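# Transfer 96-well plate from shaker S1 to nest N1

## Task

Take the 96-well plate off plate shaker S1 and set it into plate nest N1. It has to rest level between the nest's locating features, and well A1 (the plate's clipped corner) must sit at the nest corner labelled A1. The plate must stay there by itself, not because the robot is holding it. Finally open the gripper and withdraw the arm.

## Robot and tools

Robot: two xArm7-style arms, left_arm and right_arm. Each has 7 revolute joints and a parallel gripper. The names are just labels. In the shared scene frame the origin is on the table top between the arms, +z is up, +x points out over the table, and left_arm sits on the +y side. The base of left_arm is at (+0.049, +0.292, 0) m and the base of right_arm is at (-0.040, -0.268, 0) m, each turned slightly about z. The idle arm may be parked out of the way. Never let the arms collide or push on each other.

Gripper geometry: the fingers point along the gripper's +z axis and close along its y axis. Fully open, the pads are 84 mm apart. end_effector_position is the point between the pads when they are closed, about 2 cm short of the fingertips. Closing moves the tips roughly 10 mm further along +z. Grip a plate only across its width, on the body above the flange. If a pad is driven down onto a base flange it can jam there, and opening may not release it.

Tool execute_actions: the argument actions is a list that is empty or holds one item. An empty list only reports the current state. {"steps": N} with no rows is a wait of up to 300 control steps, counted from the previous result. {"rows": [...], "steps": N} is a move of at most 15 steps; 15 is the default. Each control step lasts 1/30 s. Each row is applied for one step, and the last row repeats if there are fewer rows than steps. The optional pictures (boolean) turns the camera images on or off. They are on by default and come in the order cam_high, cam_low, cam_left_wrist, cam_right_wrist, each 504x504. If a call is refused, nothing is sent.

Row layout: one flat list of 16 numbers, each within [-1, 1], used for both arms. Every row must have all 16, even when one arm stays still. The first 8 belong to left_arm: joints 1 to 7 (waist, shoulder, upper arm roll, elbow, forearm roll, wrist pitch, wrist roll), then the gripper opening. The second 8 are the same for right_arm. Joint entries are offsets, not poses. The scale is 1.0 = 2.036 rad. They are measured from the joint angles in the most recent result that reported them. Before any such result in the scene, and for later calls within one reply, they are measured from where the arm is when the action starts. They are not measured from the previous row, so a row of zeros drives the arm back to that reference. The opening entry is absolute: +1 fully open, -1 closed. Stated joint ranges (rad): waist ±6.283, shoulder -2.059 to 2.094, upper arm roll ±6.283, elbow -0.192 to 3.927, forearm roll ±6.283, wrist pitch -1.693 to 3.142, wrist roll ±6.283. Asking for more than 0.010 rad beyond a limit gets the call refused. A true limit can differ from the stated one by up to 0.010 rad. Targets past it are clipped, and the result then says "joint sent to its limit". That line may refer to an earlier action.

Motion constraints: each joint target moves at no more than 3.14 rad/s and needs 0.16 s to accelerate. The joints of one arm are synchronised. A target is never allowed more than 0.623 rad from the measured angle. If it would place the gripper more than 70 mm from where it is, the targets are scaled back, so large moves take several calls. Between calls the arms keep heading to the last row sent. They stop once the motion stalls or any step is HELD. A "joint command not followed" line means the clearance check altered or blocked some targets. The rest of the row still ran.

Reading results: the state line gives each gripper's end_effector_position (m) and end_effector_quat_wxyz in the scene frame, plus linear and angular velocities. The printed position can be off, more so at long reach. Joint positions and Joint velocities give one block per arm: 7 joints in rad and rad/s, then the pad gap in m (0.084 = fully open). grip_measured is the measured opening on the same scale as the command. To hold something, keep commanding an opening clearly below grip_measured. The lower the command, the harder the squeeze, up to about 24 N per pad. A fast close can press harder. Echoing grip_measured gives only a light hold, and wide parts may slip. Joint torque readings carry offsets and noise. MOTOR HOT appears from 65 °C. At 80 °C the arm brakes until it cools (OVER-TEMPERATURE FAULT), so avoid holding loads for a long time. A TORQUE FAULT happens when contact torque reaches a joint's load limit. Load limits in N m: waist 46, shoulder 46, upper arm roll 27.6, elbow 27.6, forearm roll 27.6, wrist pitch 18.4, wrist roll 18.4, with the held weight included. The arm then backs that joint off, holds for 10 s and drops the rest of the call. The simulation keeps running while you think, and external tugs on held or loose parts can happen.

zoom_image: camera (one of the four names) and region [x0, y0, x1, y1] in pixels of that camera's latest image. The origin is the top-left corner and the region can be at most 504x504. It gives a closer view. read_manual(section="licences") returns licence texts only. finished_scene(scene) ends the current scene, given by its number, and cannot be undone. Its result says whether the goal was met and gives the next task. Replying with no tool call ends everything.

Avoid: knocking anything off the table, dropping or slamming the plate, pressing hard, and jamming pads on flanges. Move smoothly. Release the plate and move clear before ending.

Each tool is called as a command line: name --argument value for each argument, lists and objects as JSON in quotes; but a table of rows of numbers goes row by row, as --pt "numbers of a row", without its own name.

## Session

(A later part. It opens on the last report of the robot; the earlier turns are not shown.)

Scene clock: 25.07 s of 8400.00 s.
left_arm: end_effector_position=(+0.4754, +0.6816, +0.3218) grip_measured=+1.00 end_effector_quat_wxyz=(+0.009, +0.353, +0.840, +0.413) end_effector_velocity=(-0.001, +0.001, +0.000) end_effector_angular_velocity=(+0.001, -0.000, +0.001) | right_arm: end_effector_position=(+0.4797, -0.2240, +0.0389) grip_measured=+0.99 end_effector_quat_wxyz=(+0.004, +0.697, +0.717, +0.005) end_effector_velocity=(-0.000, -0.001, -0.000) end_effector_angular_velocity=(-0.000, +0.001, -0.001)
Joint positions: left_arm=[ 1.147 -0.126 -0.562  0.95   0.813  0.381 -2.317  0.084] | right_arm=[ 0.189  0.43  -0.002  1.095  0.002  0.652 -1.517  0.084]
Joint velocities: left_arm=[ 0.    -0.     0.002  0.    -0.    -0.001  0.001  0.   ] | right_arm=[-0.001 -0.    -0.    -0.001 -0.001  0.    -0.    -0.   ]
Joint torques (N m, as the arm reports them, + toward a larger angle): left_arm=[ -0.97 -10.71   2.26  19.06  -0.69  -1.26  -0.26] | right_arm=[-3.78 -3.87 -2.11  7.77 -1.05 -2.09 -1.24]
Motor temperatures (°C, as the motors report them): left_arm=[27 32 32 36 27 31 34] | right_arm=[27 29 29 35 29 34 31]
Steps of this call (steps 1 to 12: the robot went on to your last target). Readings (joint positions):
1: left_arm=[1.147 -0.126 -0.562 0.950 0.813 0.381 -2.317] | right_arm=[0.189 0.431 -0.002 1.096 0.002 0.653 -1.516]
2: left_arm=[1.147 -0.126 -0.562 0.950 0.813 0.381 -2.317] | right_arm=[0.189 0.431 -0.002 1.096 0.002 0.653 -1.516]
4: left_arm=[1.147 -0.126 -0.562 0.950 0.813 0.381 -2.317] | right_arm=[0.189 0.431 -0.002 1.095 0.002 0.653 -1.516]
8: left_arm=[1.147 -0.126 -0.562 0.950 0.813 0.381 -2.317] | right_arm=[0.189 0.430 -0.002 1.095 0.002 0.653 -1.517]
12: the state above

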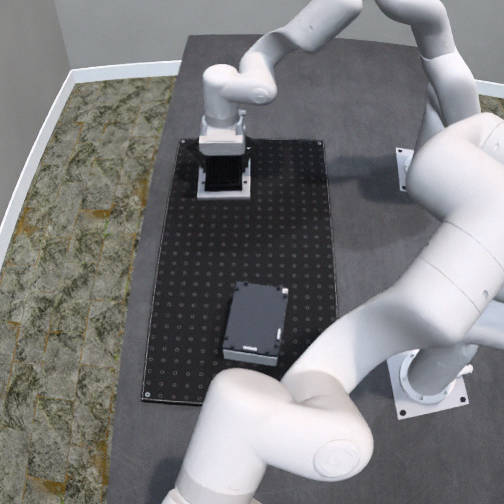

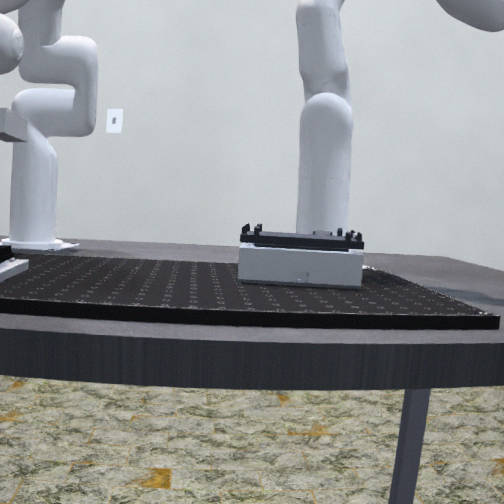

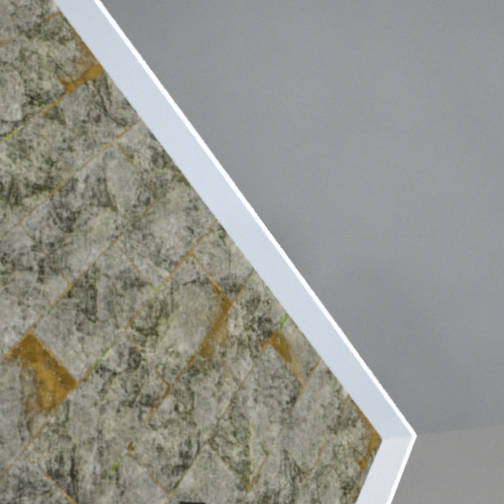

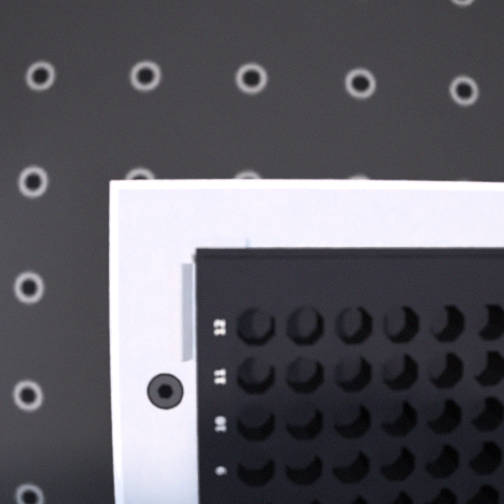

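execute_actions --actions '[{"rows": [[0,0,0,0,0,0,0,1, 0,-0.004,0,0.0005,0,0.0109,0,-1],[0,0,0,0,0,0,0,1, 0,-0.004,0,0.0005,0,0.0109,0,-1],[0,0,0,0,0,0,0,1, 0,-0.004,0,0.0005,0,0.0109,0,-1],[0,0,0,0,0,0,0,1, 0,-0.004,0,0.0005,0,0.0109,0,-1],[0,0,0,0,0,0,0,1, 0,-0.004,0,0.0005,0,0.0109,0,-1],[0,0,0,0,0,0,0,1, 0,-0.004,0,0.0005,0,0.0109,0,1]], "steps": 15}]' --pictures false

execute_actions --actions '[{"rows": [[0,0,0,0,0,0,0,1, 0,-0.037,0,0.0086,0,0.045,0,1]], "steps": 15}]' --pictures false

execute_actions --actions '[{"steps": 12}]'

Scene clock: 26.47 s of 8400.00 s.
left_arm: end_effector_position=(+0.4754, +0.6816, +0.3218) grip_measured=+1.00 end_effector_quat_wxyz=(+0.009, +0.353, +0.840, +0.413) end_effector_velocity=(+0.000, -0.000, +0.001) end_effector_angular_velocity=(+0.001, -0.001, -0.000) | right_arm: end_effector_position=(+0.4763, -0.2246, +0.0413) grip_measured=+1.00 end_effector_quat_wxyz=(-0.001, +0.697, +0.717, -0.001) end_effector_velocity=(-0.001, +0.000, +0.001) end_effector_angular_velocity=(+0.000, +0.004, -0.002)
Joint positions: left_arm=[ 1.147 -0.126 -0.562  0.95   0.813  0.381 -2.317  0.084] | right_arm=[ 0.188  0.423 -0.003  1.096  0.002  0.674 -1.517  0.084]
Joint velocities: left_arm=[-0.    -0.001  0.     0.    -0.    -0.     0.    -0.   ] | right_arm=[ 0.    -0.002  0.     0.     0.001  0.007  0.001  0.   ]
Joint torques (N m, as the arm reports them, + toward a larger angle): left_arm=[ -0.62 -10.71   2.25  18.87  -0.6   -1.24  -0.07] | right_arm=[ -2.63 -16.65  -2.46   7.    -1.37   1.58  -0.11]
Motor temperatures (°C, as the motors report them): left_arm=[27 32 32 36 27 31 34] | right_arm=[27 29 30 35 29 34 31]
Steps of this call (steps 1 to 15: the robot went on to your last target; steps 16 to 27: nothing new was sent; steps 28 to 42: all 15 steps of this action). Readings (joint positions):
28: left_arm=[1.147 -0.126 -0.562 0.950 0.813 0.381 -2.317] | right_arm=[0.188 0.430 -0.002 1.094 0.002 0.653 -1.517]
29: left_arm=[1.147 -0.126 -0.562 0.950 0.813 0.381 -2.317] | right_arm=[0.188 0.428 -0.003 1.095 0.002 0.657 -1.517]
31: left_arm=[1.147 -0.126 -0.562 0.950 0.813 0.381 -2.317] | right_arm=[0.188 0.425 -0.003 1.095 0.002 0.664 -1.517]
35: left_arm=[1.147 -0.126 -0.562 0.950 0.813 0.381 -2.317] | right_arm=[0.188 0.424 -0.003 1.095 0.002 0.671 -1.517]
42: the state above

Scene clock: 26.97 s of 8400.00 s.
left_arm: end_effector_position=(+0.4754, +0.6816, +0.3218) grip_measured=+1.00 end_effector_quat_wxyz=(+0.009, +0.353, +0.840, +0.413) end_effector_velocity=(+0.000, -0.000, +0.000) end_effector_angular_velocity=(+0.000, +0.001, -0.001) | right_arm: end_effector_position=(+0.4756, -0.2247, +0.0780) grip_measured=+1.00 end_effector_quat_wxyz=(-0.002, +0.697, +0.717, -0.002) end_effector_velocity=(+0.011, +0.000, +0.013) end_effector_angular_velocity=(+0.003, -0.034, -0.001)
Joint positions: left_arm=[ 1.147 -0.126 -0.562  0.95   0.813  0.381 -2.317  0.084] | right_arm=[ 0.188  0.35  -0.003  1.111  0.002  0.766 -1.517  0.084]
Joint velocities: left_arm=[-0.    -0.    -0.    -0.    -0.     0.     0.001  0.   ] | right_arm=[-0.001 -0.013 -0.     0.016 -0.    -0.005 -0.     0.   ]
Joint torques (N m, as the arm reports them, + toward a larger angle): left_arm=[ -0.55 -10.69   2.04  19.06  -0.77  -1.38  -0.23] | right_arm=[ -2.08 -25.08   0.04  20.31  -0.06  -1.58  -0.31]
Motor temperatures (°C, as the motors report them): left_arm=[27 32 32 36 27 31 34] | right_arm=[27 29 30 35 29 34 31]
Steps of this call (steps 1 to 15: all 15 steps of this action). Readings (joint positions):
1: left_arm=[1.147 -0.126 -0.562 0.950 0.813 0.381 -2.317] | right_arm=[0.188 0.423 -0.003 1.096 0.002 0.675 -1.517]
2: left_arm=[1.147 -0.126 -0.562 0.950 0.813 0.381 -2.317] | right_arm=[0.188 0.418 -0.003 1.096 0.002 0.684 -1.517]
4: left_arm=[1.147 -0.126 -0.562 0.950 0.813 0.381 -2.317] | right_arm=[0.188 0.389 -0.004 1.094 0.002 0.732 -1.517]
8: left_arm=[1.147 -0.126 -0.562 0.950 0.813 0.381 -2.317] | right_arm=[0.188 0.350 -0.004 1.112 0.002 0.763 -1.517]
15: the state above

Scene clock: 27.37 s of 8400.00 s.
left_arm: end_effector_position=(+0.4754, +0.6816, +0.3218) grip_measured=+1.00 end_effector_quat_wxyz=(+0.009, +0.353, +0.840, +0.413) end_effector_velocity=(-0.000, +0.000, -0.000) end_effector_angular_velocity=(-0.001, -0.001, +0.002) | right_arm: end_effector_position=(+0.4768, -0.2245, +0.0796) grip_measured=+1.00 end_effector_quat_wxyz=(-0.000, +0.697, +0.717, -0.000) end_effector_velocity=(+0.001, +0.001, +0.001) end_effector_angular_velocity=(+0.001, -0.002, +0.001)
Joint positions: left_arm=[ 1.147 -0.126 -0.562  0.95   0.813  0.381 -2.317  0.084] | right_arm=[ 0.188  0.348 -0.003  1.113  0.002  0.766 -1.517  0.084]
Joint velocities: left_arm=[ 0.     0.001  0.001 -0.     0.     0.    -0.001  0.   ] | right_arm=[ 0.001 -0.001  0.     0.001  0.001 -0.     0.     0.   ]
Joint torques (N m, as the arm reports them, + toward a larger angle): left_arm=[ -0.81 -10.61   2.14  19.16  -0.72  -1.31  -0.13] | right_arm=[ -1.45 -24.37  -0.44  20.06  -0.48  -1.3   -0.27]
Motor temperatures (°C, as the motors report them): left_arm=[27 32 32 36 27 31 34] | right_arm=[27 29 30 35 29 34 31]
Steps of this call (steps 1 to 12: the robot went on to your last target). Readings (joint positions):
1: left_arm=[1.147 -0.126 -0.562 0.950 0.813 0.381 -2.317] | right_arm=[0.188 0.349 -0.003 1.112 0.002 0.766 -1.517]
2: left_arm=[1.147 -0.126 -0.562 0.950 0.813 0.381 -2.317] | right_arm=[0.188 0.349 -0.003 1.112 0.002 0.766 -1.517]
4: left_arm=[1.147 -0.126 -0.562 0.950 0.813 0.381 -2.317] | right_arm=[0.188 0.349 -0.003 1.113 0.002 0.766 -1.517]
8: left_arm=[1.147 -0.126 -0.562 0.950 0.813 0.381 -2.317] | right_arm=[0.188 0.348 -0.003 1.113 0.002 0.766 -1.517]
12: the state above

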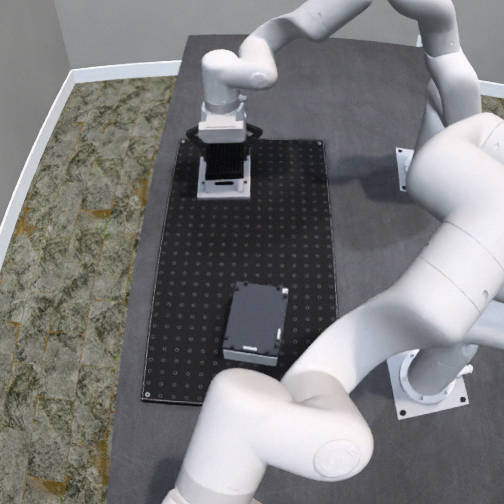

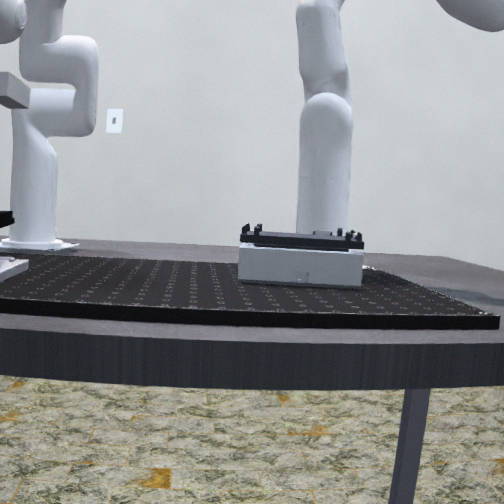

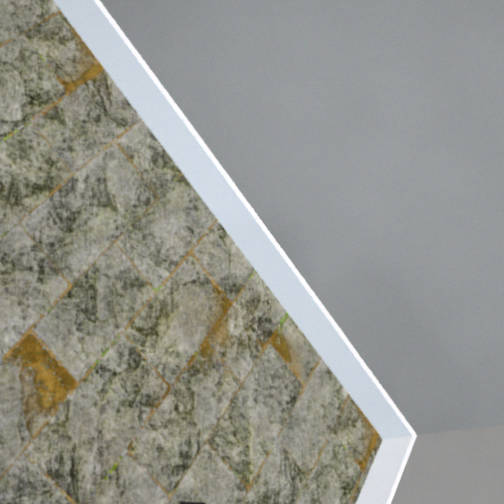

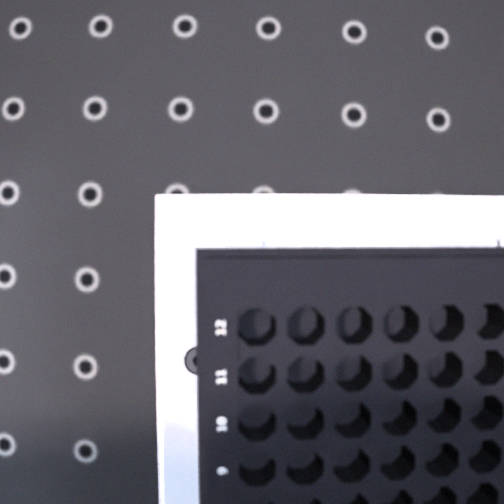

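execute_actions --actions '[{"rows": [[-0.563,0,0.276,0,-0.399,0,-0.405,-1, 0,0.0362,0,-0.0083,0,-0.0451,0,1]], "steps": 15}]' --pictures false

execute_actions --actions '[{"steps": 60}]' --pictures false

Scene clock: 32.13 s of 8400.00 s.
left_arm: end_effector_position=(+0.5589, +0.5540, +0.3259) grip_measured=-1.00 end_effector_quat_wxyz=(+0.295, -0.046, +0.937, +0.181) end_effector_velocity=(+0.262, -0.513, -0.001) end_effector_angular_velocity=(-0.700, -0.413, -0.342) | right_arm: end_effector_position=(+0.4769, -0.2254, +0.0423) grip_measured=+1.00 end_effector_quat_wxyz=(+0.000, +0.697, +0.717, +0.000) end_effector_velocity=(+0.001, -0.000, +0.000) end_effector_angular_velocity=(+0.000, -0.002, -0.000)
Joint positions: left_arm=[ 0.446 -0.126 -0.109  0.951  0.199  0.381 -2.934  0.   ] | right_arm=[ 0.188  0.421 -0.004  1.096  0.002  0.674 -1.517  0.084]
Joint velocities: left_arm=[-1.168 -0.     0.183 -0.002 -0.505 -0.004 -0.534  0.   ] | right_arm=[-0.001  0.     0.001  0.     0.    -0.002 -0.001  0.   ]
Joint torques (N m, as the arm reports them, + toward a larger angle): left_arm=[  2.78 -13.8    4.27  19.19  -1.5   -1.79  -0.42] | right_arm=[ -0.31 -25.18   2.38  18.96  -0.6   -1.67  -0.47]
Motor temperatures (°C, as the motors report them): left_arm=[27 32 32 37 27 31 34] | right_arm=[27 29 29 35 29 34 31]
Steps of this call (steps 1 to 15: the robot went on to your last target; steps 16 to 90: nothing new was sent; then 1.27 s passed at rest; steps 91 to 105: all 15 steps of this action). Readings (joint positions):
91: left_arm=[1.146 -0.126 -0.562 0.950 0.813 0.381 -2.318] | right_arm=[0.188 0.348 -0.003 1.113 0.002 0.765 -1.517]
92: left_arm=[1.138 -0.126 -0.555 0.950 0.805 0.381 -2.327] | right_arm=[0.188 0.353 -0.003 1.113 0.002 0.756 -1.517]
94: left_arm=[1.077 -0.126 -0.499 0.949 0.743 0.382 -2.390] | right_arm=[0.188 0.385 -0.003 1.108 0.002 0.712 -1.517]
98: left_arm=[0.766 -0.126 -0.240 0.951 0.429 0.382 -2.701] | right_arm=[0.188 0.420 -0.004 1.095 0.002 0.679 -1.517]
105: the state above

Scene clock: 34.13 s of 8400.00 s.
left_arm: end_effector_position=(+0.6171, +0.3662, +0.3256) grip_measured=-1.00 end_effector_quat_wxyz=(+0.340, -0.061, +0.938, +0.023) end_effector_velocity=(+0.000, -0.000, -0.001) end_effector_angular_velocity=(+0.000, +0.002, -0.001) | right_arm: end_effector_position=(+0.4769, -0.2247, +0.0423) grip_measured=+1.00 end_effector_quat_wxyz=(+0.000, +0.697, +0.717, +0.000) end_effector_velocity=(-0.000, +0.000, +0.000) end_effector_angular_velocity=(+0.000, +0.000, -0.000)
Joint positions: left_arm=[ 0.001 -0.126 -0.001  0.95   0.001  0.381 -3.142  0.   ] | right_arm=[ 0.188  0.422 -0.003  1.096  0.002  0.674 -1.517  0.084]
Joint velocities: left_arm=[-0.     0.002 -0.     0.     0.    -0.     0.     0.   ] | right_arm=[-0. -0.  0. -0.  0.  0. -0.  0.]
Joint torques (N m, as the arm reports them, + toward a larger angle): left_arm=[ -0.57 -13.41   0.45  19.11  -0.17  -1.88  -0.36] | right_arm=[  3.36 -24.15   4.74  19.04   0.24  -1.6   -0.72]
Motor temperatures (°C, as the motors report them): left_arm=[27 32 32 37 27 31 34] | right_arm=[27 29 30 36 29 34 31]
Steps of this call (steps 1 to 30: the robot went on to your last target; steps 31 to 60: nothing new was sent). Readings (joint positions):
1: left_arm=[0.408 -0.126 -0.102 0.951 0.182 0.381 -2.953] | right_arm=[0.188 0.421 -0.004 1.096 0.002 0.674 -1.517]
2: left_arm=[0.370 -0.126 -0.093 0.951 0.165 0.381 -2.970] | right_arm=[0.188 0.421 -0.003 1.096 0.002 0.674 -1.517]
4: left_arm=[0.295 -0.126 -0.073 0.950 0.132 0.381 -3.005] | right_arm=[0.188 0.422 -0.003 1.096 0.002 0.674 -1.517]
8: left_arm=[0.143 -0.126 -0.036 0.950 0.065 0.381 -3.076] | right_arm=[0.188 0.422 -0.003 1.096 0.002 0.674 -1.517]
60: the state above
All arms were judged still, so your last target was given up. Only a new action makes them travel on or press farther. Fingers that are still opening or closing keep moving.

execute_actions --actions '[{"rows": [[-0.4845,0.3341,0,-0.103,0,-0.5672,0,-1, 0,0,0,0,0,0,0,1]], "steps": 15}]' --pictures false

execute_actions --actions '[{"steps": 60}]'

Scene clock: 35.17 s of 8400.00 s.
left_arm: end_effector_position=(+0.6293, +0.1848, +0.1843) grip_measured=-1.00 end_effector_quat_wxyz=(+0.315, +0.087, +0.945, -0.029) end_effector_velocity=(-0.068, -0.453, -0.236) end_effector_angular_velocity=(-0.013, -0.066, -0.776) | right_arm: end_effector_position=(+0.4769, -0.2246, +0.0423) grip_measured=+1.00 end_effector_quat_wxyz=(+0.000, +0.697, +0.717, +0.000) end_effector_velocity=(+0.000, +0.001, +0.000) end_effector_angular_velocity=(-0.000, -0.000, +0.001)
Joint positions: left_arm=[-0.311  0.151 -0.001  0.863  0.001  0.068 -3.142  0.   ] | right_arm=[ 0.188  0.422 -0.003  1.096  0.002  0.674 -1.517  0.084]
Joint velocities: left_arm=[-0.775  0.538 -0.    -0.164 -0.    -0.77   0.001  0.   ] | right_arm=[ 0.001  0.    -0.     0.    -0.    -0.     0.     0.   ]
Joint torques (N m, as the arm reports them, + toward a larger angle): left_arm=[ -1.97 -16.93  -0.18  17.03  -0.03  -1.89  -0.19] | right_arm=[  2.9  -24.67   4.48  19.27   0.42  -1.8   -0.59]
Motor temperatures (°C, as the motors report them): left_arm=[27 32 32 37 27 31 34] | right_arm=[27 29 30 36 29 34 31]
Steps of this call (steps 1 to 16: nothing new was sent; steps 17 to 31: all 15 steps of this action). Readings (joint positions):
17: left_arm=[0.000 -0.126 -0.000 0.950 0.001 0.380 -3.142] | right_arm=[0.188 0.422 -0.003 1.096 0.002 0.674 -1.517]
18: left_arm=[-0.007 -0.120 0.002 0.949 0.001 0.371 -3.142] | right_arm=[0.188 0.422 -0.003 1.096 0.002 0.674 -1.517]
20: left_arm=[-0.048 -0.079 0.006 0.939 0.001 0.326 -3.142] | right_arm=[0.188 0.422 -0.003 1.096 0.002 0.674 -1.517]
24: left_arm=[-0.140 0.013 -0.000 0.906 0.001 0.239 -3.142] | right_arm=[0.188 0.422 -0.003 1.096 0.002 0.674 -1.517]
31: the state above

Scene clock: 37.17 s of 8400.00 s.
left_arm: end_effector_position=(+0.4342, -0.1525, +0.0845) grip_measured=-1.00 end_effector_quat_wxyz=(+0.420, +0.369, +0.807, -0.192) end_effector_velocity=(-0.000, -0.000, -0.000) end_effector_angular_velocity=(-0.000, +0.001, -0.000) | right_arm: end_effector_position=(+0.4769, -0.2247, +0.0423) grip_measured=+1.00 end_effector_quat_wxyz=(+0.000, +0.697, +0.717, +0.000) end_effector_velocity=(+0.000, +0.000, +0.000) end_effector_angular_velocity=(-0.000, -0.000, +0.001)
Joint positions: left_arm=[-0.986  0.554 -0.001  0.741  0.001 -0.773 -3.142  0.   ] | right_arm=[ 0.188  0.422 -0.003  1.096  0.002  0.674 -1.517  0.084]
Joint velocities: left_arm=[-0.     0.    -0.001 -0.    -0.     0.    -0.001  0.   ] | right_arm=[ 0.001 -0.    -0.     0.    -0.    -0.     0.     0.   ]
Joint torques (N m, as the arm reports them, + toward a larger angle): left_arm=[ -0.4  -17.89   0.11  10.58  -0.1   -1.95  -0.26] | right_arm=[  2.41 -24.82   4.69  19.3    0.89  -1.56  -0.62]
Motor temperatures (°C, as the motors report them): left_arm=[27 32 32 36 27 31 34] | right_arm=[27 29 30 36 29 34 31]
Steps of this call (steps 1 to 45: the robot went on to your last target; steps 46 to 60: nothing new was sent). Readings (joint positions):
1: left_arm=[-0.338 0.169 -0.001 0.858 0.001 0.043 -3.142] | right_arm=[0.188 0.422 -0.003 1.096 0.002 0.674 -1.517]
2: left_arm=[-0.364 0.186 -0.001 0.852 0.001 0.016 -3.142] | right_arm=[0.188 0.422 -0.003 1.096 0.002 0.674 -1.517]
4: left_arm=[-0.418 0.219 -0.001 0.842 0.001 -0.038 -3.142] | right_arm=[0.188 0.422 -0.003 1.096 0.002 0.674 -1.517]
8: left_arm=[-0.525 0.282 -0.001 0.824 0.001 -0.157 -3.142] | right_arm=[0.188 0.422 -0.003 1.096 0.002 0.674 -1.517]
60: the state above
All arms were judged still, so your last target was given up. Only a new action makes them travel on or press farther. Fingers that are still opening or closing keep moving.

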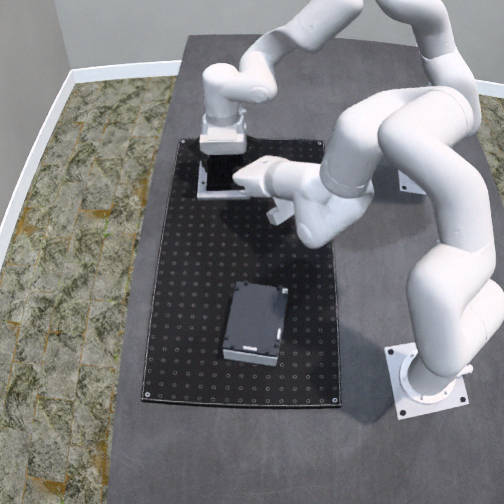

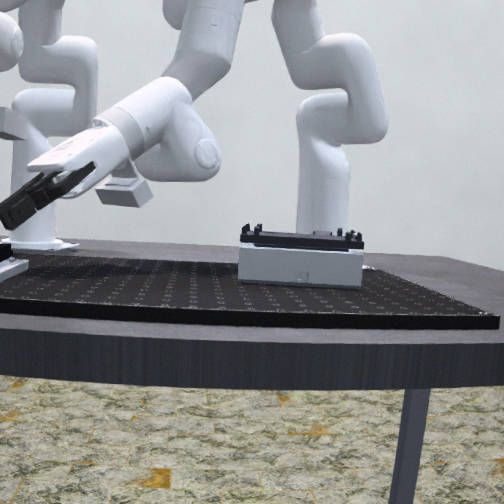

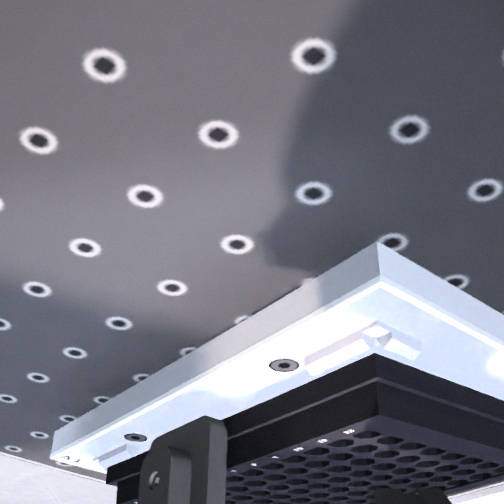

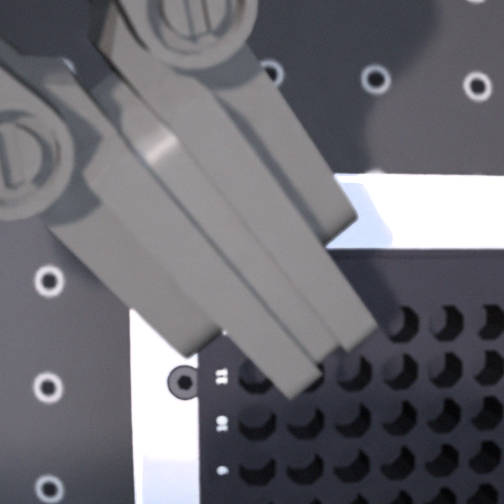

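execute_actions --actions '[{"rows": [[0,0.0894,0,0.1078,0,0.0184,0,-1, 0,0,0,0,0,0,0,1]], "steps": 15}]' --pictures false

execute_actions --actions '[{"steps": 20}]'

Scene clock: 38.17 s of 8400.00 s.
left_arm: end_effector_position=(+0.4685, -0.1918, +0.0584) grip_measured=-1.00 end_effector_quat_wxyz=(+0.428, +0.367, +0.803, -0.196) end_effector_velocity=(-0.002, +0.001, -0.003) end_effector_angular_velocity=(-0.009, -0.008, -0.001) | right_arm: end_effector_position=(+0.4784, -0.2227, +0.0433) grip_measured=+1.00 end_effector_quat_wxyz=(+0.001, +0.696, +0.718, +0.002) end_effector_velocity=(-0.001, -0.002, -0.001) end_effector_angular_velocity=(-0.002, +0.004, -0.001)
Joint positions: left_arm=[-0.985  0.729 -0.     0.963  0.001 -0.747 -3.142  0.   ] | right_arm=[ 0.189  0.422 -0.001  1.098  0.003  0.672 -1.517  0.084]
Joint velocities: left_arm=[-0.     0.016 -0.001 -0.002 -0.    -0.029  0.     0.   ] | right_arm=[-0.    -0.    -0.003 -0.002 -0.001  0.002 -0.001  0.   ]
Joint torques (N m, as the arm reports them, + toward a larger angle): left_arm=[-0.86 -4.61 -0.14  0.72 -0.14  4.01 -0.39] | right_arm=[ -2.04 -24.64  -0.42  12.66  -0.81   0.67  -0.22]
Motor temperatures (°C, as the motors report them): left_arm=[27 32 32 36 27 31 34] | right_arm=[27 29 30 36 29 34 31]
Steps of this call (steps 1 to 15: nothing new was sent; steps 16 to 30: all 15 steps of this action). Readings (joint positions):
16: left_arm=[-0.986 0.554 -0.001 0.741 0.001 -0.773 -3.142] | right_arm=[0.188 0.422 -0.003 1.096 0.002 0.674 -1.517]
17: left_arm=[-0.986 0.560 -0.001 0.748 0.001 -0.772 -3.142] | right_arm=[0.188 0.422 -0.003 1.096 0.002 0.674 -1.517]
19: left_arm=[-0.986 0.608 -0.001 0.808 0.001 -0.762 -3.142] | right_arm=[0.188 0.422 -0.003 1.096 0.002 0.674 -1.517]
23: left_arm=[-0.986 0.717 -0.001 0.947 0.001 -0.746 -3.142] | right_arm=[0.189 0.422 -0.001 1.099 0.003 0.671 -1.517]
30: the state above

Scene clock: 38.83 s of 8400.00 s.
left_arm: end_effector_position=(+0.4680, -0.1914, +0.0581) grip_measured=-1.00 end_effector_quat_wxyz=(+0.429, +0.366, +0.802, -0.196) end_effector_velocity=(+0.000, -0.000, +0.000) end_effector_angular_velocity=(-0.001, -0.000, +0.000) | right_arm: end_effector_position=(+0.4778, -0.2235, +0.0430) grip_measured=+1.00 end_effector_quat_wxyz=(+0.001, +0.696, +0.718, +0.002) end_effector_velocity=(-0.001, -0.001, -0.000) end_effector_angular_velocity=(-0.001, +0.002, -0.001)
Joint positions: left_arm=[-0.986  0.73  -0.001  0.961  0.001 -0.751 -3.142  0.   ] | right_arm=[ 0.189  0.421 -0.001  1.097  0.002  0.673 -1.517  0.084]
Joint velocities: left_arm=[ 0.    -0.001 -0.     0.    -0.     0.    -0.     0.   ] | right_arm=[-0.    -0.    -0.001 -0.001  0.     0.001  0.     0.   ]
Joint torques (N m, as the arm reports them, + toward a larger angle): left_arm=[-0.88 -4.25 -0.39 -2.95 -0.06  4.27 -0.51] | right_arm=[ -5.2  -21.67  -5.14   7.08  -1.02   2.55   0.27]
Motor temperatures (°C, as the motors report them): left_arm=[27 32 32 36 27 31 34] | right_arm=[27 29 30 36 29 34 31]
Steps of this call (steps 1 to 15: the robot went on to your last target; steps 16 to 20: nothing new was sent). Readings (joint positions):
1: left_arm=[-0.985 0.730 -0.000 0.963 0.001 -0.748 -3.142] | right_arm=[0.189 0.421 -0.001 1.098 0.002 0.672 -1.517]
2: left_arm=[-0.985 0.730 -0.000 0.963 0.001 -0.749 -3.142] | right_arm=[0.189 0.421 -0.001 1.098 0.002 0.672 -1.517]
4: left_arm=[-0.985 0.730 -0.000 0.962 0.001 -0.750 -3.142] | right_arm=[0.189 0.421 -0.001 1.098 0.002 0.672 -1.517]
8: left_arm=[-0.985 0.731 -0.001 0.962 0.001 -0.751 -3.142] | right_arm=[0.189 0.421 -0.001 1.098 0.002 0.672 -1.517]
20: the state above
All arms were judged still, so your last target was given up. Only a new action makes them travel on or press farther. Fingers that are still opening or closing keep moving.

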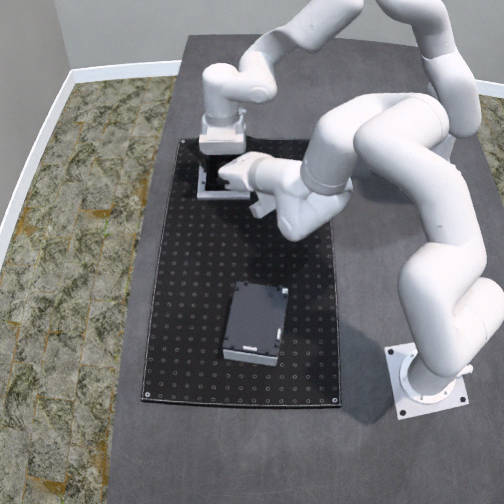

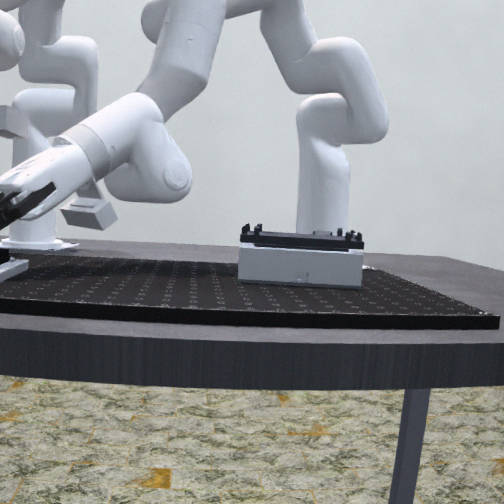

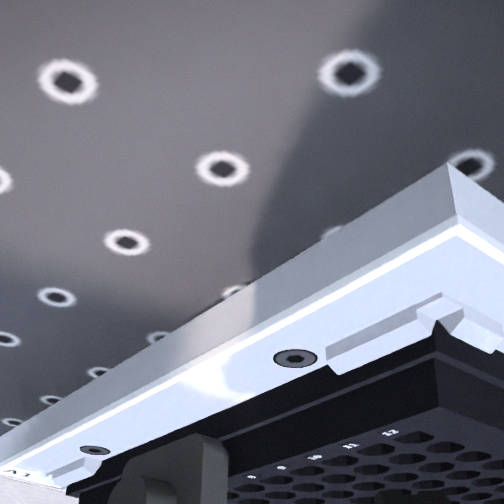

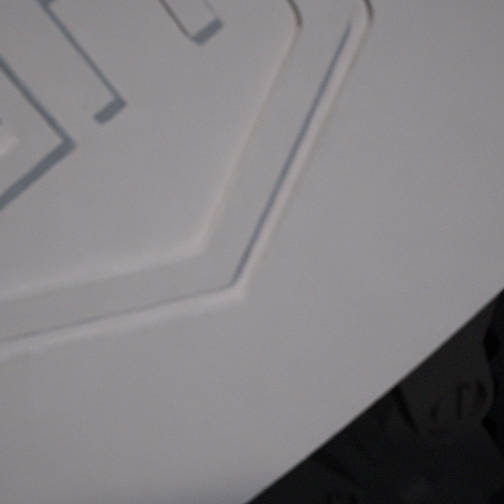

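execute_actions --actions '[{"rows": [[0,0.002,0,0,0,0.004,0,-1, 0,-0.0219,0,0.0042,0,0.0278,0,1]], "steps": 15}]' --pictures false

execute_actions --actions '[{"steps": 15}]'

Scene clock: 39.90 s of 8400.00 s.
left_arm: end_effector_position=(+0.4680, -0.1915, +0.0584) grip_measured=-1.00 end_effector_quat_wxyz=(+0.430, +0.366, +0.801, -0.197) end_effector_velocity=(+0.001, +0.000, +0.001) end_effector_angular_velocity=(-0.001, -0.001, +0.001) | right_arm: end_effector_position=(+0.4758, -0.2242, +0.0638) grip_measured=+1.00 end_effector_quat_wxyz=(-0.002, +0.697, +0.717, -0.001) end_effector_velocity=(+0.009, +0.002, +0.008) end_effector_angular_velocity=(+0.003, -0.027, +0.002)
Joint positions: left_arm=[-0.986  0.732 -0.001  0.961  0.001 -0.756 -3.142  0.   ] | right_arm=[ 0.189  0.377 -0.002  1.104  0.002  0.73  -1.517  0.084]
Joint velocities: left_arm=[ 0.    -0.001  0.001  0.    -0.    -0.     0.     0.   ] | right_arm=[ 0.    -0.005  0.002  0.014  0.    -0.008 -0.001 -0.   ]
Joint torques (N m, as the arm reports them, + toward a larger angle): left_arm=[-0.46 -5.56  0.01 -0.89 -0.03  3.67 -0.27] | right_arm=[ -2.17 -24.81  -0.16  18.96  -0.33  -1.68  -0.47]
Motor temperatures (°C, as the motors report them): left_arm=[27 32 32 35 27 32 34] | right_arm=[27 29 30 36 29 34 31]
Steps of this call (steps 1 to 17: nothing new was sent; steps 18 to 32: all 15 steps of this action). Readings (joint positions):
18: left_arm=[-0.986 0.730 -0.001 0.961 0.001 -0.752 -3.142] | right_arm=[0.189 0.421 -0.002 1.097 0.002 0.673 -1.517]
19: left_arm=[-0.986 0.730 -0.001 0.961 0.001 -0.753 -3.142] | right_arm=[0.189 0.417 -0.002 1.097 0.002 0.679 -1.517]
21: left_arm=[-0.986 0.730 -0.001 0.960 0.001 -0.755 -3.142] | right_arm=[0.188 0.396 -0.005 1.100 0.002 0.708 -1.516]
25: left_arm=[-0.986 0.731 -0.001 0.961 0.001 -0.756 -3.142] | right_arm=[0.186 0.378 -0.007 1.099 0.002 0.732 -1.516]
32: the state above

Scene clock: 40.40 s of 8400.00 s.
left_arm: end_effector_position=(+0.4680, -0.1915, +0.0584) grip_measured=-1.00 end_effector_quat_wxyz=(+0.430, +0.366, +0.801, -0.197) end_effector_velocity=(+0.000, +0.000, +0.000) end_effector_angular_velocity=(+0.000, -0.001, +0.000) | right_arm: end_effector_position=(+0.4770, -0.2235, +0.0648) grip_measured=+1.00 end_effector_quat_wxyz=(-0.000, +0.696, +0.718, +0.000) end_effector_velocity=(+0.000, +0.000, +0.000) end_effector_angular_velocity=(-0.000, -0.001, +0.001)
Joint positions: left_arm=[-0.986  0.732 -0.001  0.961  0.001 -0.756 -3.142  0.   ] | right_arm=[ 0.189  0.377 -0.001  1.106  0.002  0.729 -1.517  0.084]
Joint velocities: left_arm=[ 0.    -0.     0.001  0.     0.     0.001  0.001  0.   ] | right_arm=[ 0.001 -0.     0.     0.    -0.001 -0.    -0.     0.   ]
Joint torques (N m, as the arm reports them, + toward a larger angle): left_arm=[-0.41 -5.85  0.02 -0.71 -0.03  3.62 -0.29] | right_arm=[ -1.23 -24.72  -0.39  19.82  -0.64  -1.47  -0.46]
Motor temperatures (°C, as the motors report them): left_arm=[27 32 32 35 27 32 34] | right_arm=[27 29 30 36 29 34 31]
Steps of this call (steps 1 to 15: the robot went on to your last target). Readings (joint positions):
1: left_arm=[-0.986 0.732 -0.001 0.961 0.001 -0.756 -3.142] | right_arm=[0.189 0.377 -0.002 1.105 0.002 0.730 -1.517]
2: left_arm=[-0.986 0.732 -0.001 0.961 0.001 -0.756 -3.142] | right_arm=[0.189 0.377 -0.002 1.105 0.002 0.730 -1.517]
4: left_arm=[-0.986 0.732 -0.001 0.961 0.001 -0.756 -3.142] | right_arm=[0.189 0.377 -0.002 1.105 0.002 0.730 -1.517]
8: left_arm=[-0.986 0.732 -0.001 0.961 0.001 -0.756 -3.142] | right_arm=[0.189 0.377 -0.002 1.106 0.002 0.729 -1.517]
15: the state above
All arms were judged still, so your last target was given up. Only a new action makes them travel on or press farther. Fingers that are still opening or closing keep moving.

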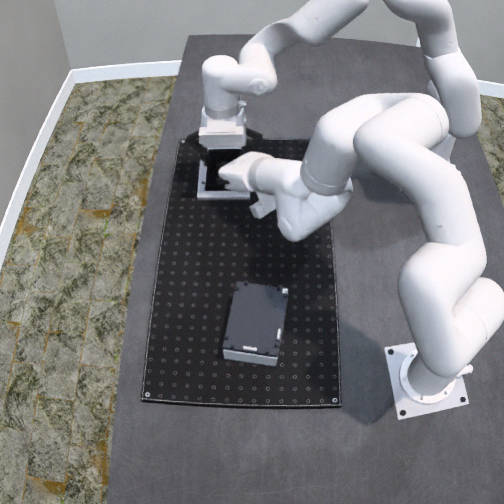

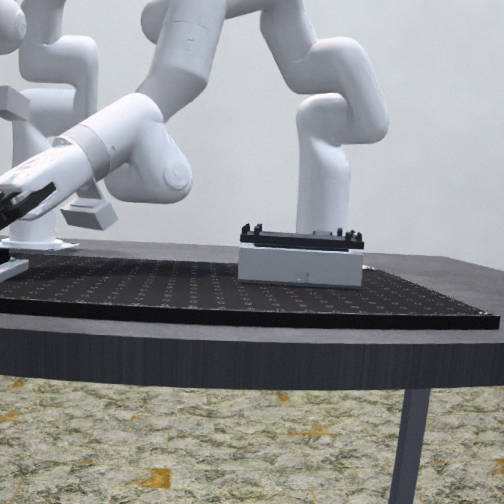

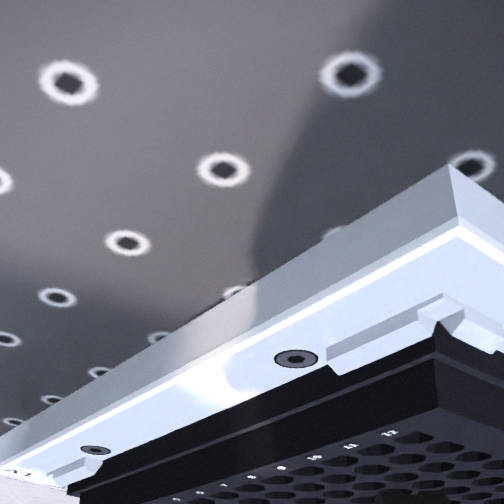

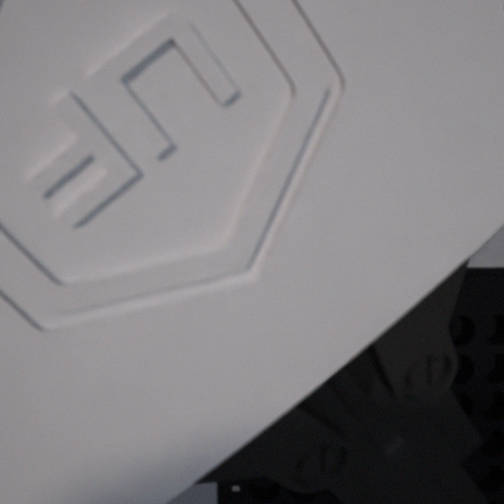

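execute_actions --actions '[{"rows": [[0,-0.0874,0,-0.108,0,-0.0083,0,-1, 0,-0.062,0,0.046,0,0.1085,0,1]], "steps": 15}]' --pictures false

execute_actions --actions '[{"rows": [[0.2,-0.15,0,0,0,0,0,-1, 0,0,0,0,0,0,0,1]], "steps": 15}]' --pictures false

execute_actions --actions '[{"steps": 25}]'

Scene clock: 41.57 s of 8400.00 s.
left_arm: end_effector_position=(+0.4339, -0.1521, +0.0825) grip_measured=-1.00 end_effector_quat_wxyz=(+0.418, +0.369, +0.808, -0.191) end_effector_velocity=(+0.002, -0.004, +0.012) end_effector_angular_velocity=(-0.020, -0.017, -0.001) | right_arm: end_effector_position=(+0.4796, -0.2231, +0.1470) grip_measured=+1.00 end_effector_quat_wxyz=(-0.003, +0.696, +0.718, -0.002) end_effector_velocity=(+0.005, +0.002, +0.008) end_effector_angular_velocity=(+0.002, -0.014, +0.001)
Joint positions: left_arm=[-0.986  0.557 -0.001  0.741  0.001 -0.772 -3.142  0.   ] | right_arm=[ 0.189  0.253 -0.001  1.196  0.002  0.95  -1.517  0.084]
Joint velocities: left_arm=[-0.    -0.015 -0.001  0.001 -0.    -0.01   0.001  0.   ] | right_arm=[ 0.002 -0.005  0.     0.016  0.001  0.006 -0.     0.   ]
Joint torques (N m, as the arm reports them, + toward a larger angle): left_arm=[ -0.58 -17.45   0.29  10.26  -0.37  -2.04  -0.34] | right_arm=[ -2.03 -25.12  -0.43  22.65  -0.23  -2.08  -0.48]
Motor temperatures (°C, as the motors report them): left_arm=[27 32 32 35 27 32 34] | right_arm=[27 30 30 36 29 34 31]
Steps of this call (steps 1 to 20: nothing new was sent; steps 21 to 35: all 15 steps of this action). Readings (joint positions):
21: left_arm=[-0.986 0.731 -0.001 0.960 0.001 -0.756 -3.142] | right_arm=[0.189 0.376 -0.001 1.106 0.002 0.730 -1.517]
22: left_arm=[-0.986 0.726 -0.001 0.954 0.001 -0.756 -3.142] | right_arm=[0.189 0.374 -0.001 1.108 0.002 0.739 -1.517]
24: left_arm=[-0.985 0.683 -0.000 0.893 0.001 -0.756 -3.142] | right_arm=[0.189 0.346 -0.001 1.128 0.002 0.800 -1.517]
28: left_arm=[-0.985 0.575 -0.001 0.751 0.001 -0.766 -3.142] | right_arm=[0.189 0.257 -0.002 1.197 0.002 0.923 -1.517]
35: the state above

Scene clock: 42.07 s of 8400.00 s.
left_arm: end_effector_position=(+0.5762, -0.0241, +0.2255) grip_measured=-1.00 end_effector_quat_wxyz=(+0.541, +0.221, +0.797, -0.150) end_effector_velocity=(+0.239, +0.359, +0.324) end_effector_angular_velocity=(-0.272, -0.450, +0.701) | right_arm: end_effector_position=(+0.4796, -0.2231, +0.1470) grip_measured=+1.00 end_effector_quat_wxyz=(-0.003, +0.696, +0.718, -0.002) end_effector_velocity=(-0.000, -0.000, -0.000) end_effector_angular_velocity=(+0.001, +0.000, -0.002)
Joint positions: left_arm=[-0.67   0.32   0.     0.742  0.001 -0.772 -3.142  0.   ] | right_arm=[ 0.189  0.253 -0.001  1.196  0.002  0.95  -1.517  0.084]
Joint velocities: left_arm=[ 0.706 -0.531 -0.005 -0.004  0.001  0.001 -0.     0.   ] | right_arm=[-0.001 -0.    -0.    -0.     0.002  0.     0.     0.   ]
Joint torques (N m, as the arm reports them, + toward a larger angle): left_arm=[ -1.64 -16.97   0.04  13.25  -0.21  -1.97  -0.3 ] | right_arm=[ -1.77 -24.    -0.33  21.47  -0.23  -1.69  -0.09]
Motor temperatures (°C, as the motors report them): left_arm=[27 32 32 35 27 32 34] | right_arm=[27 30 30 36 29 34 31]
Steps of this call (steps 1 to 15: all 15 steps of this action). Readings (joint positions):
1: left_arm=[-0.985 0.556 -0.001 0.741 0.001 -0.772 -3.142] | right_arm=[0.189 0.253 -0.001 1.197 0.002 0.950 -1.517]
2: left_arm=[-0.978 0.551 -0.003 0.740 0.002 -0.771 -3.142] | right_arm=[0.189 0.253 -0.001 1.197 0.002 0.950 -1.517]
4: left_arm=[-0.935 0.518 -0.008 0.738 0.002 -0.770 -3.142] | right_arm=[0.189 0.254 -0.001 1.196 0.002 0.950 -1.517]
8: left_arm=[-0.835 0.445 0.000 0.742 0.001 -0.771 -3.142] | right_arm=[0.189 0.254 -0.001 1.196 0.002 0.950 -1.517]
15: the state above

Scene clock: 42.90 s of 8400.00 s.
left_arm: end_effector_position=(+0.6037, +0.0242, +0.2676) grip_measured=-1.00 end_effector_quat_wxyz=(+0.575, +0.180, +0.787, -0.132) end_effector_velocity=(+0.000, +0.001, +0.001) end_effector_angular_velocity=(-0.001, -0.002, +0.001) | right_arm: end_effector_position=(+0.4796, -0.2231, +0.1470) grip_measured=+1.00 end_effector_quat_wxyz=(-0.003, +0.696, +0.718, -0.002) end_effector_velocity=(-0.000, +0.001, +0.000) end_effector_angular_velocity=(-0.001, -0.000, +0.003)
Joint positions: left_arm=[-0.578  0.251 -0.001  0.741  0.001 -0.772 -3.142  0.   ] | right_arm=[ 0.189  0.253 -0.001  1.196  0.002  0.95  -1.517  0.084]
Joint velocities: left_arm=[ 0.001 -0.002  0.     0.    -0.     0.     0.     0.   ] | right_arm=[ 0.002  0.    -0.     0.    -0.001 -0.    -0.     0.   ]
Joint torques (N m, as the arm reports them, + toward a larger angle): left_arm=[ -0.58 -16.02   0.39  14.4   -0.18  -1.74  -0.31] | right_arm=[ -1.84 -23.45   0.28  21.55  -0.37  -1.85  -0.59]
Motor temperatures (°C, as the motors report them): left_arm=[27 32 32 35 27 32 34] | right_arm=[27 30 30 36 29 34 31]
Steps of this call (steps 1 to 25: the robot went on to your last target). Readings (joint positions):
1: left_arm=[-0.646 0.303 0.000 0.742 0.001 -0.772 -3.142] | right_arm=[0.189 0.253 -0.001 1.196 0.002 0.950 -1.517]
2: left_arm=[-0.624 0.285 0.000 0.742 0.001 -0.772 -3.142] | right_arm=[0.189 0.253 -0.001 1.196 0.002 0.950 -1.517]
4: left_arm=[-0.592 0.261 0.003 0.743 0.000 -0.772 -3.142] | right_arm=[0.189 0.253 -0.001 1.196 0.002 0.950 -1.517]
8: left_arm=[-0.581 0.253 -0.001 0.740 0.001 -0.771 -3.142] | right_arm=[0.189 0.253 -0.001 1.196 0.002 0.950 -1.517]
25: the state above

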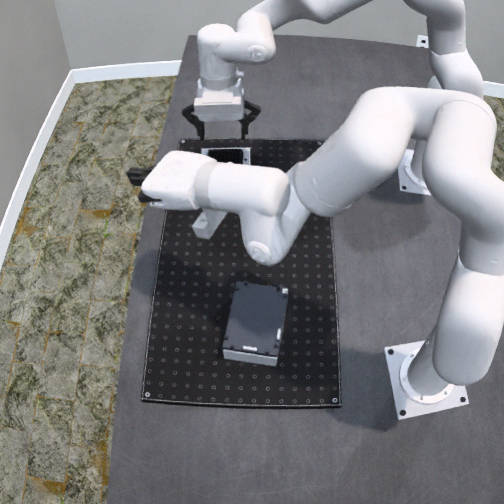

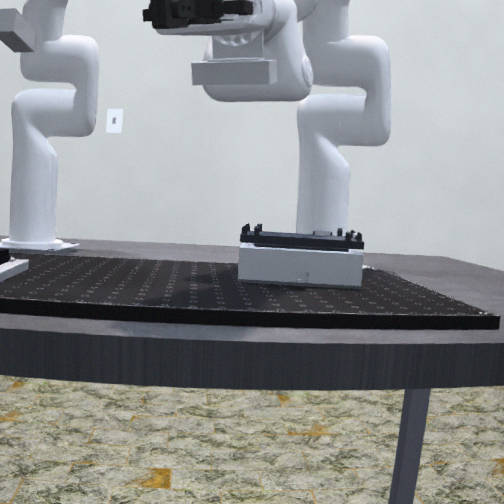

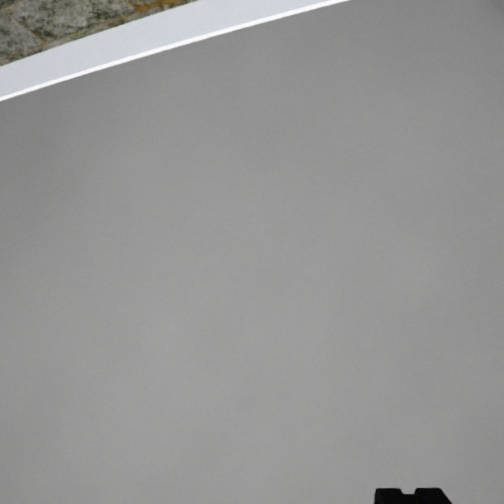

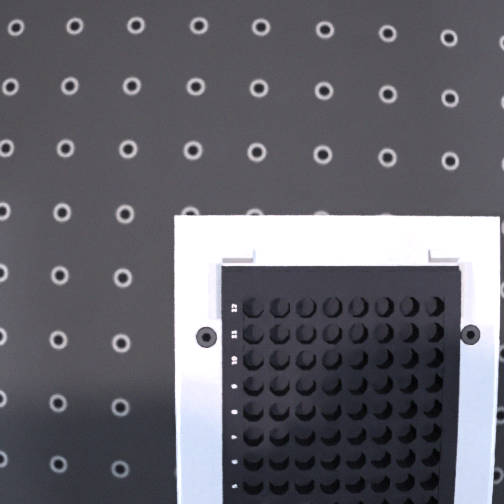

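Looks seated.

finished_scene --scene 1

The scene is finished: the task was done.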